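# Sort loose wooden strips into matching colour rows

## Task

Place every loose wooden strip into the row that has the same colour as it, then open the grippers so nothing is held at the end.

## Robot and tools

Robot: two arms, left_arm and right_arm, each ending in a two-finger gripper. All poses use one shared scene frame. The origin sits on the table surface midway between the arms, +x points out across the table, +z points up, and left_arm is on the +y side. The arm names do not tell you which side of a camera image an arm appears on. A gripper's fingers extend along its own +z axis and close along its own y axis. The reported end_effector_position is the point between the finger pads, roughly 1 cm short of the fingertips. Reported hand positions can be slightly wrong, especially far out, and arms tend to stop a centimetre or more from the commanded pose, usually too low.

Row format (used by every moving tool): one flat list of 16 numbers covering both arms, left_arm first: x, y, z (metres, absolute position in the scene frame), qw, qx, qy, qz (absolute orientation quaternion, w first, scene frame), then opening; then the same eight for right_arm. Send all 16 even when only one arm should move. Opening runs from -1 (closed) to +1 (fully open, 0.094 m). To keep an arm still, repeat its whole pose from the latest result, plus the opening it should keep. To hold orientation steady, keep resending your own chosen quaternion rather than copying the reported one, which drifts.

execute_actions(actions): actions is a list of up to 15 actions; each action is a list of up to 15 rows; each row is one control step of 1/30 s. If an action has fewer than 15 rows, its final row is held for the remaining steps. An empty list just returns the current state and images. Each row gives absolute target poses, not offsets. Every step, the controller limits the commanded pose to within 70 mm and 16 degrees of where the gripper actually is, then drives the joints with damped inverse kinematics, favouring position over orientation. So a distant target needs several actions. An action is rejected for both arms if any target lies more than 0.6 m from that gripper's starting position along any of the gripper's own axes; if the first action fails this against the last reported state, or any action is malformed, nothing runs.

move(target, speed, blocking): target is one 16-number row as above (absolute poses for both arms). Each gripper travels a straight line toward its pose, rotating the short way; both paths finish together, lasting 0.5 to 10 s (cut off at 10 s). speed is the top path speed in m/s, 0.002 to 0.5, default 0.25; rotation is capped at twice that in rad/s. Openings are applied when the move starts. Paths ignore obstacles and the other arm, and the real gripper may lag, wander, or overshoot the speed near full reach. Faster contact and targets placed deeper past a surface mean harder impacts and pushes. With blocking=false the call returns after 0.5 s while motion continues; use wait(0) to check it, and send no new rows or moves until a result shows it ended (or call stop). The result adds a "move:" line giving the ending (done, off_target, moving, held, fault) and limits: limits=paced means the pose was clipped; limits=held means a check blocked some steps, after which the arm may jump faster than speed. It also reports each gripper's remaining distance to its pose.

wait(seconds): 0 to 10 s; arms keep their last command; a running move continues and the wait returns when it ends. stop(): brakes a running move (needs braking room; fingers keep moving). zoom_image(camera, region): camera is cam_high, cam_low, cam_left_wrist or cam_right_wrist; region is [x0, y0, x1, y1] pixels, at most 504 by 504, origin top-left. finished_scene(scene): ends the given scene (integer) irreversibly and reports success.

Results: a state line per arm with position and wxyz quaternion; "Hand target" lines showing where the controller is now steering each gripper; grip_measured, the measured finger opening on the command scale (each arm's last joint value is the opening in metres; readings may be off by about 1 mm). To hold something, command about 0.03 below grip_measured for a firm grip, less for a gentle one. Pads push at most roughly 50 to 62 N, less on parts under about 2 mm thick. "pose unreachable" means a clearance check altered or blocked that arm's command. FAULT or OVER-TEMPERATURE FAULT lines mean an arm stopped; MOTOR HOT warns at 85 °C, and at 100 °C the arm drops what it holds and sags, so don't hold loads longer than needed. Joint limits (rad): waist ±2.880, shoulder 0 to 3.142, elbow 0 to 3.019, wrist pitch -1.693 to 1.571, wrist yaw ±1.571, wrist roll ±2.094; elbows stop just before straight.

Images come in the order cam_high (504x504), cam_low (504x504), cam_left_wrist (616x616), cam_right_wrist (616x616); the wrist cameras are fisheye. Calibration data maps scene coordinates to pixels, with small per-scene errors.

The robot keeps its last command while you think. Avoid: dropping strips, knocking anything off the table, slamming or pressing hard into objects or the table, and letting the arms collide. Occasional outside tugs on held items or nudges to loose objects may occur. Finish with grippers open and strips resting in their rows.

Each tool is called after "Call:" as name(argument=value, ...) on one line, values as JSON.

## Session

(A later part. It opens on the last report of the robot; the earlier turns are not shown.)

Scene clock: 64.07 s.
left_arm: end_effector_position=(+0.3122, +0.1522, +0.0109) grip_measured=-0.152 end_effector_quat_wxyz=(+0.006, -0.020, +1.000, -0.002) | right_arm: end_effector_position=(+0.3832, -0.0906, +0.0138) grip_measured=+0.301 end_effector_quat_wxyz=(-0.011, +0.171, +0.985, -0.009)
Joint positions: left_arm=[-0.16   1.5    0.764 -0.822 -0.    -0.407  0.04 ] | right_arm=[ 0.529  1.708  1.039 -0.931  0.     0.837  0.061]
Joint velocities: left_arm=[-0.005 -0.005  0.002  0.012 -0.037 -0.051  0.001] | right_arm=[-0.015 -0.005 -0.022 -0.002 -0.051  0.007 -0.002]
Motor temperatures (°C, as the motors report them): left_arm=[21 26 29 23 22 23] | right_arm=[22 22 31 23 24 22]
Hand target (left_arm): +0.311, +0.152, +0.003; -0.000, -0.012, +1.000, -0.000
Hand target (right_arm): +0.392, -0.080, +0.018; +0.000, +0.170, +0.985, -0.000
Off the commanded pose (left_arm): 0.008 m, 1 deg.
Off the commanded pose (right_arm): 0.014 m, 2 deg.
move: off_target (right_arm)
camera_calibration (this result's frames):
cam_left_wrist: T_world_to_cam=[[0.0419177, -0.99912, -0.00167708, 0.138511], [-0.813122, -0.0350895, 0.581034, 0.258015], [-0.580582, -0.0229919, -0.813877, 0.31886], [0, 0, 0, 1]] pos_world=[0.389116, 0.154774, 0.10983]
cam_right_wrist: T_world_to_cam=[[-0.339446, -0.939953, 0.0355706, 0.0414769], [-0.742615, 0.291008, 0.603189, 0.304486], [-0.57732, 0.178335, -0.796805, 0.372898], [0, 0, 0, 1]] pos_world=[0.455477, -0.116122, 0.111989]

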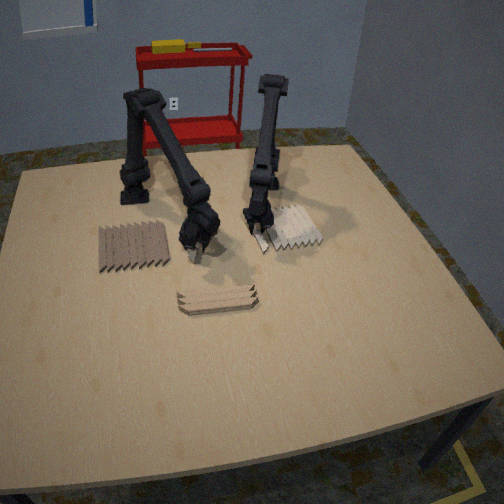

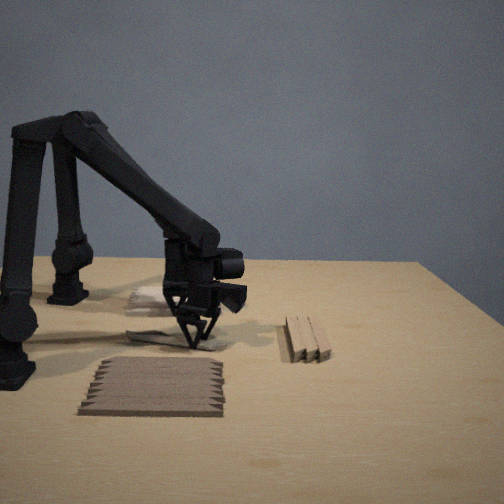

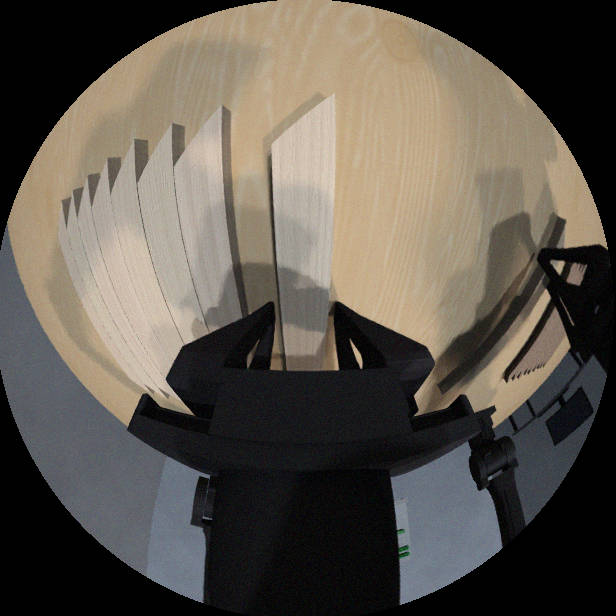

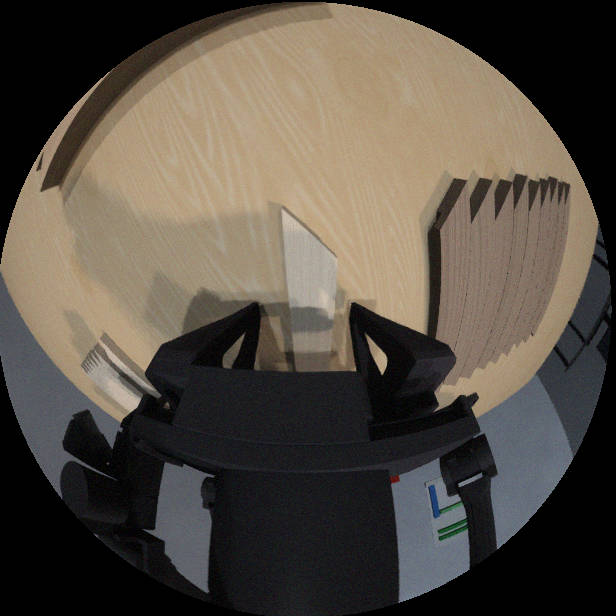

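Call:
move(target=[0.317,0.145,0.06,0,-0.012,1,0,-0.15,0.388,-0.084,0.012,0,0.17,0.985,0,0.1])

Call:
move(target=[0.27,0.36,0.13,0,0,1,0,-0.15,0.388,-0.084,0.012,0,0.17,0.985,0,-0.52], speed=0.4)

Call:
move(target=[0.25,0.44,0.15,0,0,1,0,-0.15,0.385,-0.07,0.085,0,0.0,1,0,-0.52], speed=0.3)

Call:
move(target=[0.25,0.44,0.15,0,0,1,0,-0.15,0.252,0.115,0.055,0,-1,0.04,0,-0.52], speed=0.5)

Scene clock: 79.83 s.
left_arm: end_effector_position=(+0.3081, +0.1513, +0.0503) grip_measured=-0.152 end_effector_quat_wxyz=(-0.009, -0.017, +1.000, +0.004) | right_arm: end_effector_position=(+0.3861, -0.0891, +0.0127) grip_measured=+0.102 end_effector_quat_wxyz=(-0.005, +0.171, +0.985, -0.004)
Joint positions: left_arm=[-0.166  1.434  0.824 -0.981 -0.    -0.407  0.04 ] | right_arm=[ 0.529  1.708  1.035 -0.912  0.     0.837  0.052]
Joint velocities: left_arm=[ 0.015  0.005 -0.022 -0.017  0.007 -0.066  0.   ] | right_arm=[ 0.005  0.005 -0.012 -0.002 -0.081  0.007  0.001]
Motor temperatures (°C, as the motors report them): left_arm=[21 25 28 23 22 23] | right_arm=[22 23 30 23 24 22]
Hand target (left_arm): +0.317, +0.145, +0.060; -0.000, -0.012, +1.000, -0.000
Hand target (right_arm): +0.388, -0.084, +0.012; +0.000, +0.170, +0.985, -0.000
Off the commanded pose (left_arm): 0.015 m, 1 deg.
Off the commanded pose (right_arm): 0.005 m, 1 deg.
move: off_target (left_arm)
camera_calibration (this result's frames):
cam_left_wrist: T_world_to_cam=[[0.0348007, -0.999284, -0.0148561, 0.140687], [-0.79501, -0.0366883, 0.605486, 0.225101], [-0.605597, -0.00926065, -0.795717, 0.35327], [0, 0, 0, 1]] pos_world=[0.388001, 0.152116, 0.146898]
cam_right_wrist: T_world_to_cam=[[-0.339871, -0.940182, 0.0233634, 0.0442085], [-0.75127, 0.286357, 0.594637, 0.309856], [-0.565757, 0.184548, -0.803655, 0.369549], [0, 0, 0, 1]] pos_world=[0.456885, -0.115365, 0.111705]

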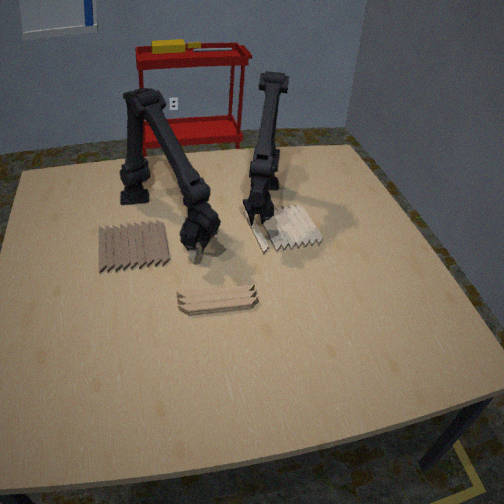

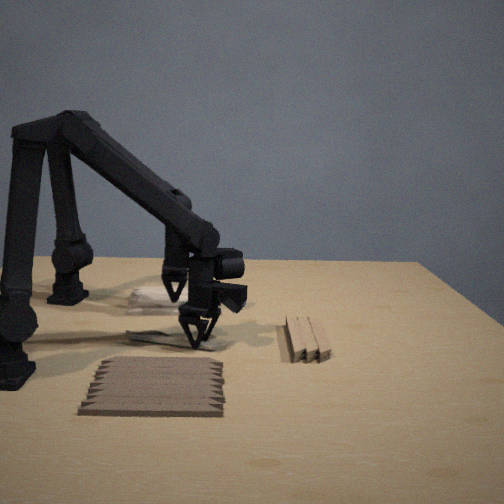

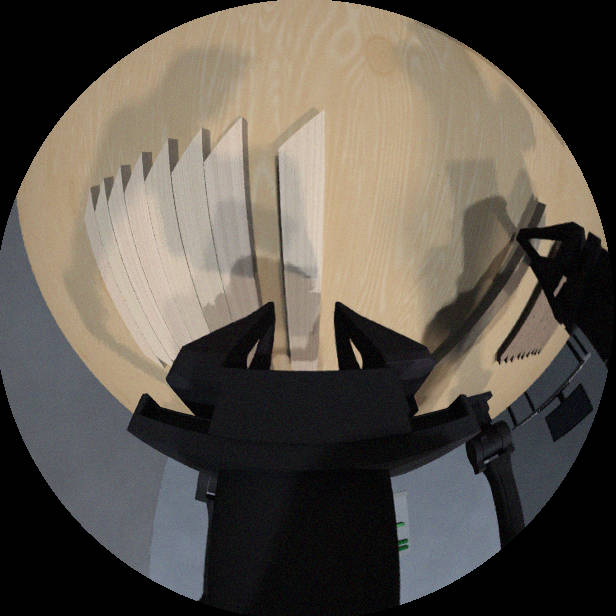

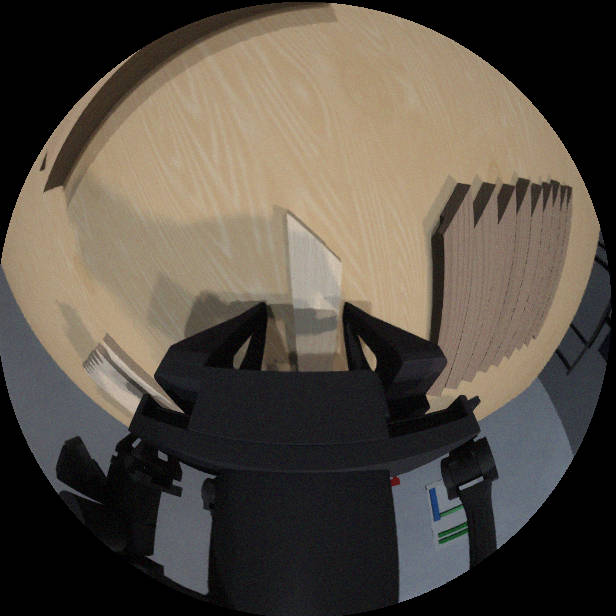

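Scene clock: 81.17 s.
left_arm: end_effector_position=(+0.2582, +0.3564, +0.1149) grip_measured=-0.152 end_effector_quat_wxyz=(-0.011, -0.012, +1.000, -0.003) | right_arm: end_effector_position=(+0.3859, -0.0892, +0.0125) grip_measured=-0.439 end_effector_quat_wxyz=(-0.005, +0.171, +0.985, -0.004)
Joint positions: left_arm=[ 0.49   1.165  0.777 -1.205 -0.001  0.259  0.04 ] | right_arm=[ 0.529  1.708  1.035 -0.912  0.001  0.837  0.026]
Joint velocities: left_arm=[-0.024  0.005  0.012 -0.022 -0.095 -0.022  0.   ] | right_arm=[-0.005  0.005 -0.012  0.002 -0.022 -0.051 -0.001]
Motor temperatures (°C, as the motors report them): left_arm=[21 25 29 23 22 23] | right_arm=[22 23 30 23 24 22]
Hand target (left_arm): +0.272, +0.358, +0.129; +0.004, -0.000, +1.000, +0.000
Hand target (right_arm): +0.388, -0.084, +0.012; +0.000, +0.170, +0.985, -0.000
Off the commanded pose (left_arm): 0.019 m, 2 deg.
Off the commanded pose (right_arm): 0.006 m, 1 deg.
move: off_target (left_arm)
camera_calibration (this result's frames):
cam_left_wrist: T_world_to_cam=[[0.0253667, -0.999677, -0.00181384, 0.349408], [-0.793192, -0.0212314, 0.608602, 0.147568], [-0.608444, -0.0139995, -0.793474, 0.378527], [0, 0, 0, 1]] pos_world=[0.338499, 0.357727, 0.211175]
cam_right_wrist: T_world_to_cam=[[-0.339863, -0.940171, 0.0239019, 0.0440209], [-0.751179, 0.286661, 0.594606, 0.309858], [-0.565883, 0.18413, -0.803662, 0.369422], [0, 0, 0, 1]] pos_world=[0.456769, -0.115459, 0.111595]

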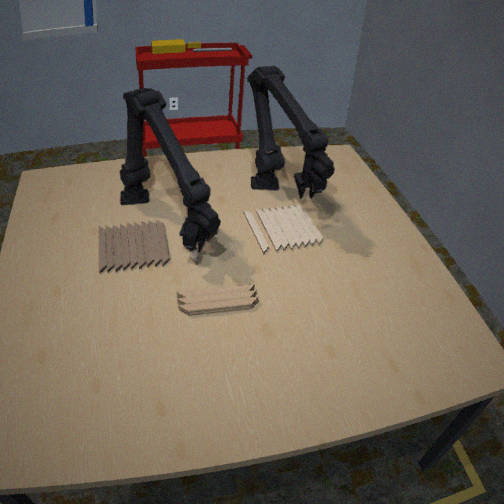

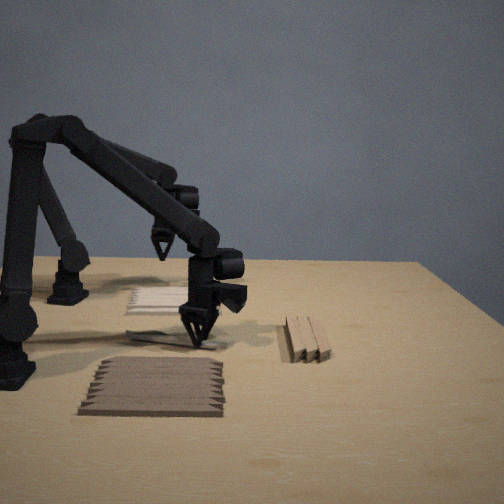

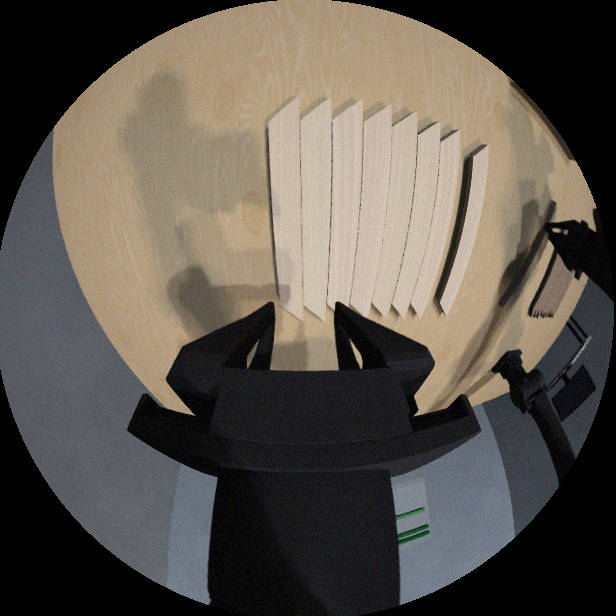

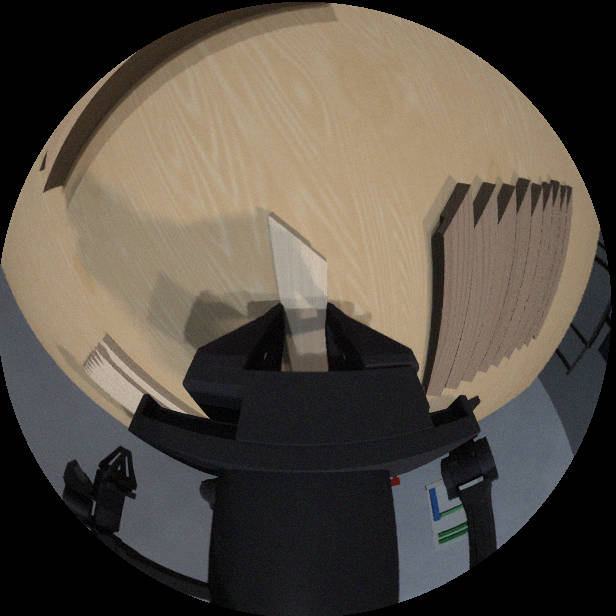

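Scene clock: 82.33 s.
left_arm: end_effector_position=(+0.2415, +0.4337, +0.1422) grip_measured=-0.152 end_effector_quat_wxyz=(-0.002, -0.008, +1.000, +0.000) | right_arm: end_effector_position=(+0.3731, -0.0818, +0.0662) grip_measured=-0.439 end_effector_quat_wxyz=(-0.017, +0.011, +1.000, -0.011)
Joint positions: left_arm=[ 0.757  1.169  0.856 -1.261 -0.002  0.534  0.04 ] | right_arm=[ 0.559  1.622  1.091 -1.08   0.003  0.545  0.026]
Joint velocities: left_arm=[-0.015  0.005 -0.002 -0.037 -0.007  0.022 -0.001] | right_arm=[-0.005 -0.005 -0.012  0.007  0.007 -0.007  0.   ]
Motor temperatures (°C, as the motors report them): left_arm=[21 25 29 23 22 23] | right_arm=[22 23 30 23 24 22]
Hand target (left_arm): +0.251, +0.439, +0.150; +0.002, +0.000, +1.000, +0.001
Hand target (right_arm): +0.385, -0.070, +0.085; +0.000, +0.000, +1.000, -0.000
Off the commanded pose (left_arm): 0.013 m, 1 deg.
Off the commanded pose (right_arm): 0.025 m, 3 deg.
move: off_target (left_arm, right_arm)
camera_calibration (this result's frames):
cam_left_wrist: T_world_to_cam=[[0.0178143, -0.999818, -0.00682931, 0.429829], [-0.804315, -0.0183877, 0.593919, 0.122865], [-0.593936, -0.00508732, -0.804496, 0.385357], [0, 0, 0, 1]] pos_world=[0.320043, 0.43397, 0.239981]
cam_right_wrist: T_world_to_cam=[[-0.0237835, -0.999041, 0.0367635, -0.0782834], [-0.788114, 0.0413616, 0.614139, 0.258597], [-0.61507, -0.0143674, -0.788342, 0.405006], [0, 0, 0, 1]] pos_world=[0.451049, -0.0830854, 0.163346]

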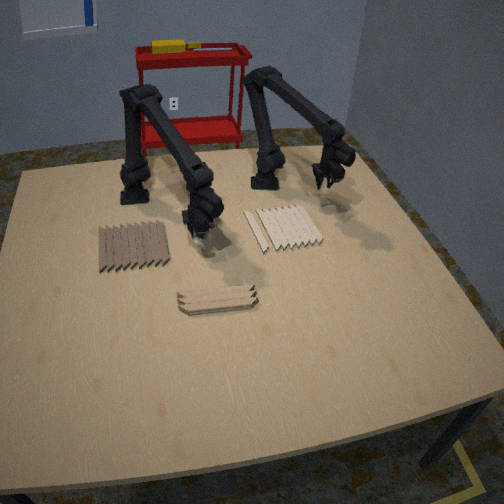

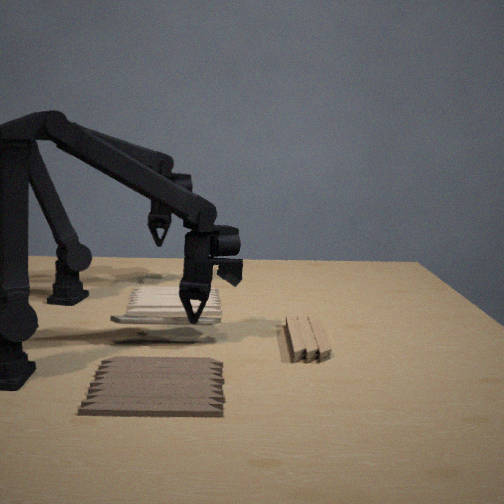

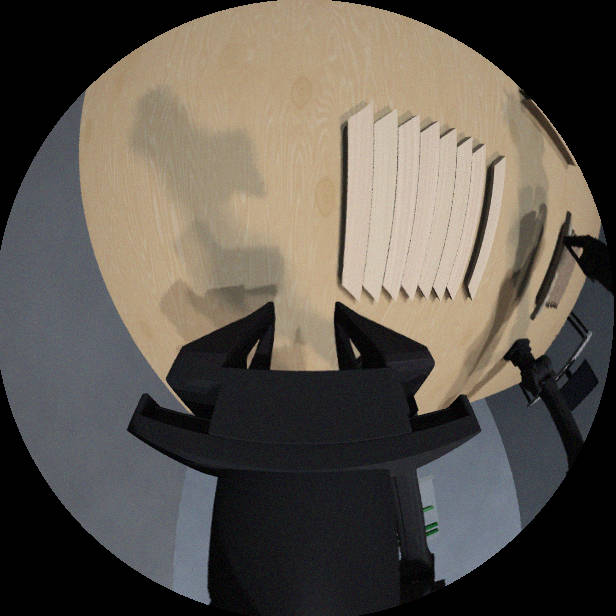

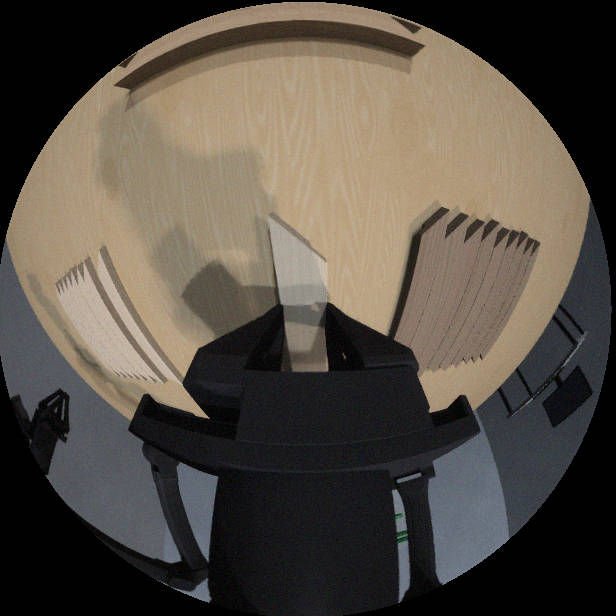

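Scene clock: 86.13 s.
left_arm: end_effector_position=(+0.2407, +0.4332, +0.1423) grip_measured=-0.152 end_effector_quat_wxyz=(-0.004, -0.005, +1.000, -0.001) | right_arm: end_effector_position=(+0.2408, +0.0895, +0.0413) grip_measured=-0.440 end_effector_quat_wxyz=(+0.026, +0.998, -0.049, -0.012)
Joint positions: left_arm=[ 0.757  1.169  0.856 -1.265 -0.002  0.539  0.04 ] | right_arm=[ 1.053  1.723  1.148 -1.052  0.005 -2.026  0.026]
Joint velocities: left_arm=[ 0.005 -0.005 -0.002  0.007  0.037 -0.037 -0.001] | right_arm=[ 0.005 -0.015  0.007 -0.007 -0.022 -0.037  0.   ]
Motor temperatures (°C, as the motors report them): left_arm=[21 25 29 23 22 23] | right_arm=[22 23 30 23 24 22]
Hand target (left_arm): +0.250, +0.440, +0.150; +0.000, -0.000, +1.000, +0.000
Hand target (right_arm): +0.251, +0.112, +0.055; +0.002, +0.999, -0.040, +0.001
Off the commanded pose (left_arm): 0.014 m, 1 deg.
Off the commanded pose (right_arm): 0.031 m, 3 deg.
move: off_target (left_arm, right_arm)
camera_calibration (this result's frames):
cam_left_wrist: T_world_to_cam=[[0.0124554, -0.999911, -0.00485611, 0.430402], [-0.802465, -0.0128932, 0.596559, 0.119008], [-0.596569, -0.00353354, -0.802554, 0.384568], [0, 0, 0, 1]] pos_world=[0.31956, 0.433257, 0.239731]
cam_right_wrist: T_world_to_cam=[[0.101614, 0.994037, -0.0395551, -0.114778], [0.818779, -0.0609825, 0.570861, -0.213477], [0.565045, -0.0903943, -0.820093, 0.0303735], [0, 0, 0, 1]] pos_world=[0.169291, 0.103821, 0.142235]

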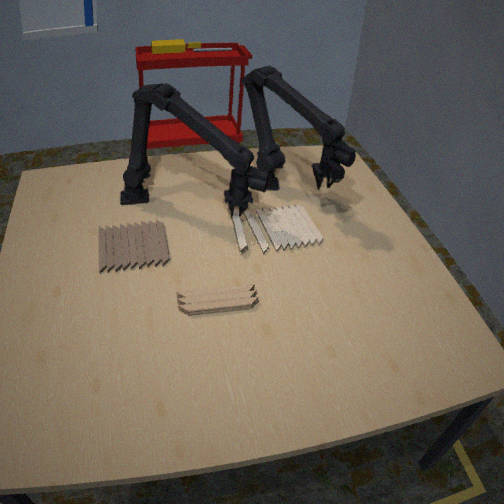

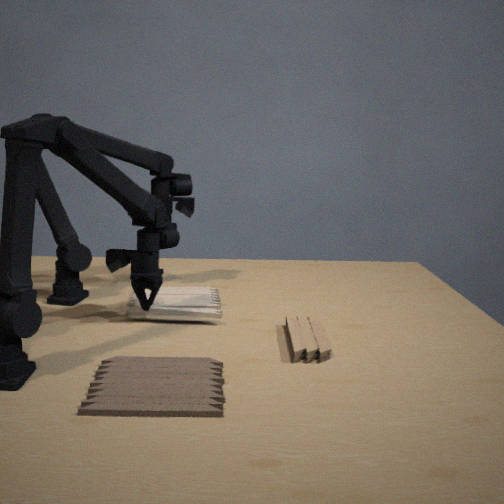

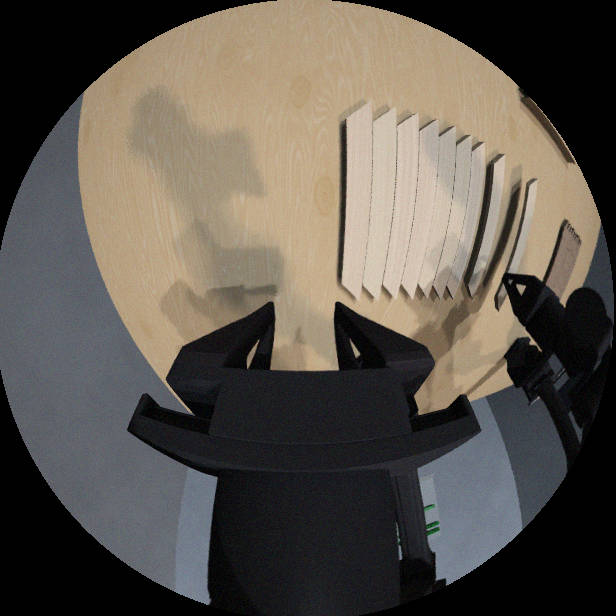

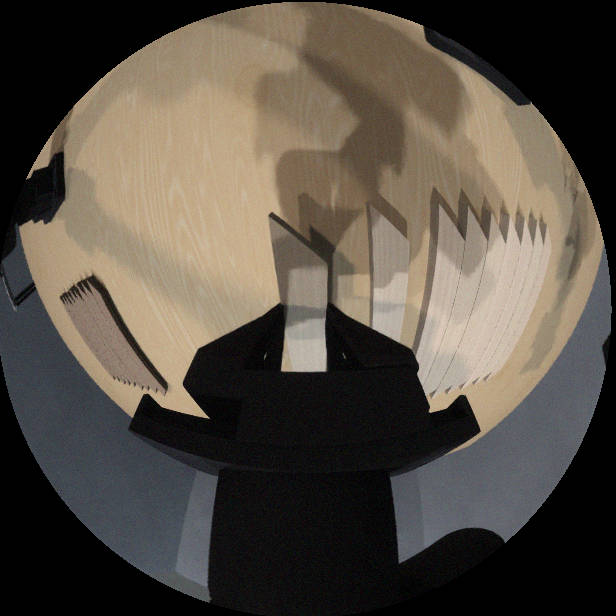

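Call:
move(target=[0.25,0.44,0.15,0,0,1,0,-0.15,0.243,0.11,0.02,0,-1,0.015,0,-0.52], speed=0.1)

Scene clock: 89.47 s.
left_arm: end_effector_position=(+0.2407, +0.4332, +0.1423) grip_measured=-0.152 end_effector_quat_wxyz=(-0.004, -0.005, +1.000, -0.001) | right_arm: end_effector_position=(+0.2443, +0.1016, +0.0189) grip_measured=-0.440 end_effector_quat_wxyz=(+0.009, +1.000, -0.026, -0.004)
Joint positions: left_arm=[ 0.757  1.169  0.856 -1.265 -0.002  0.539  0.04 ] | right_arm=[ 1.059  1.763  1.134 -0.961  0.002 -2.066  0.026]
Joint velocities: left_arm=[-0.015 -0.005 -0.017 -0.007  0.037  0.022 -0.001] | right_arm=[ 0.005 -0.005 -0.002  0.002 -0.007 -0.007  0.   ]
Motor temperatures (°C, as the motors report them): left_arm=[21 25 30 23 22 23] | right_arm=[22 23 30 23 24 22]
Hand target (left_arm): +0.250, +0.440, +0.150; +0.000, -0.000, +1.000, +0.000
Hand target (right_arm): +0.243, +0.110, +0.020; +0.000, +1.000, -0.015, +0.000
Off the commanded pose (left_arm): 0.014 m, 1 deg.
Off the commanded pose (right_arm): 0.009 m, 2 deg.
move: off_target (left_arm)
camera_calibration (this result's frames):
cam_left_wrist: T_world_to_cam=[[0.0124554, -0.999911, -0.00485611, 0.430402], [-0.802465, -0.0128932, 0.596559, 0.119008], [-0.596569, -0.00353354, -0.802554, 0.384568], [0, 0, 0, 1]] pos_world=[0.31956, 0.433257, 0.239731]
cam_right_wrist: T_world_to_cam=[[0.0557092, 0.998438, -0.00433249, -0.117895], [0.811697, -0.0427621, 0.582512, -0.203113], [0.581416, -0.0359679, -0.812811, 0.00147499], [0, 0, 0, 1]] pos_world=[0.170576, 0.109078, 0.119004]

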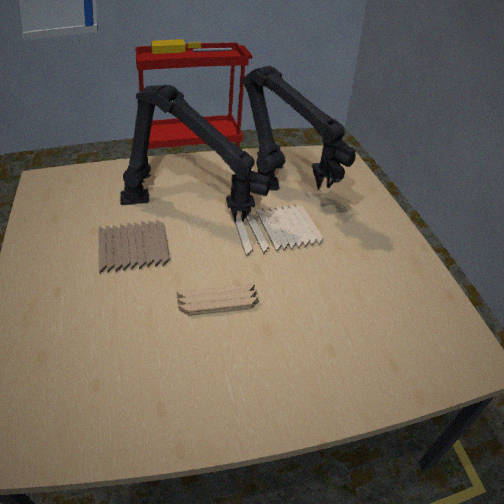

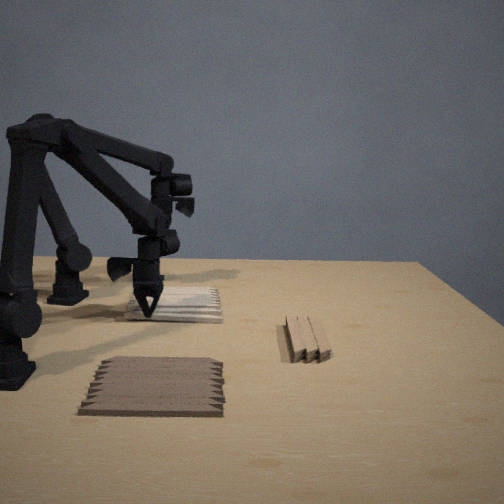

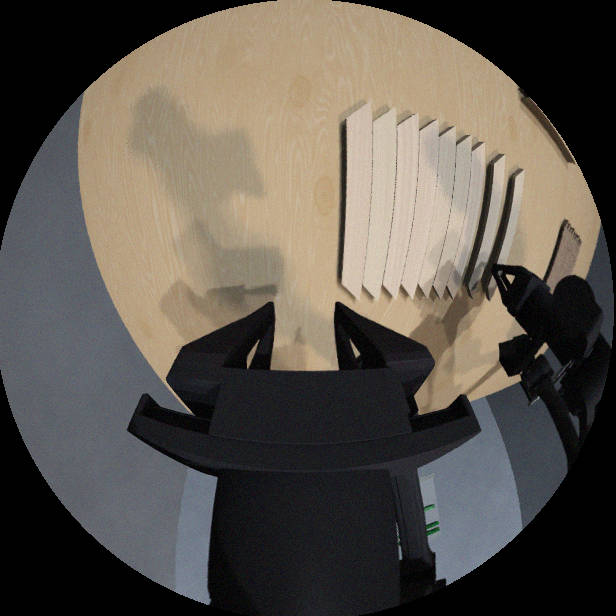

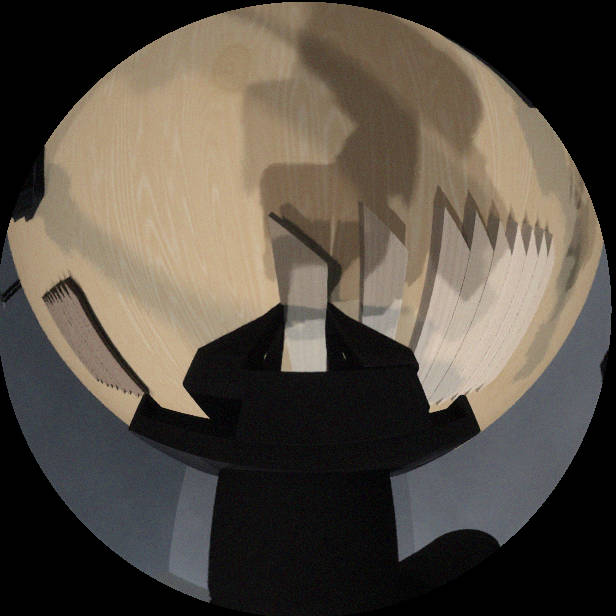

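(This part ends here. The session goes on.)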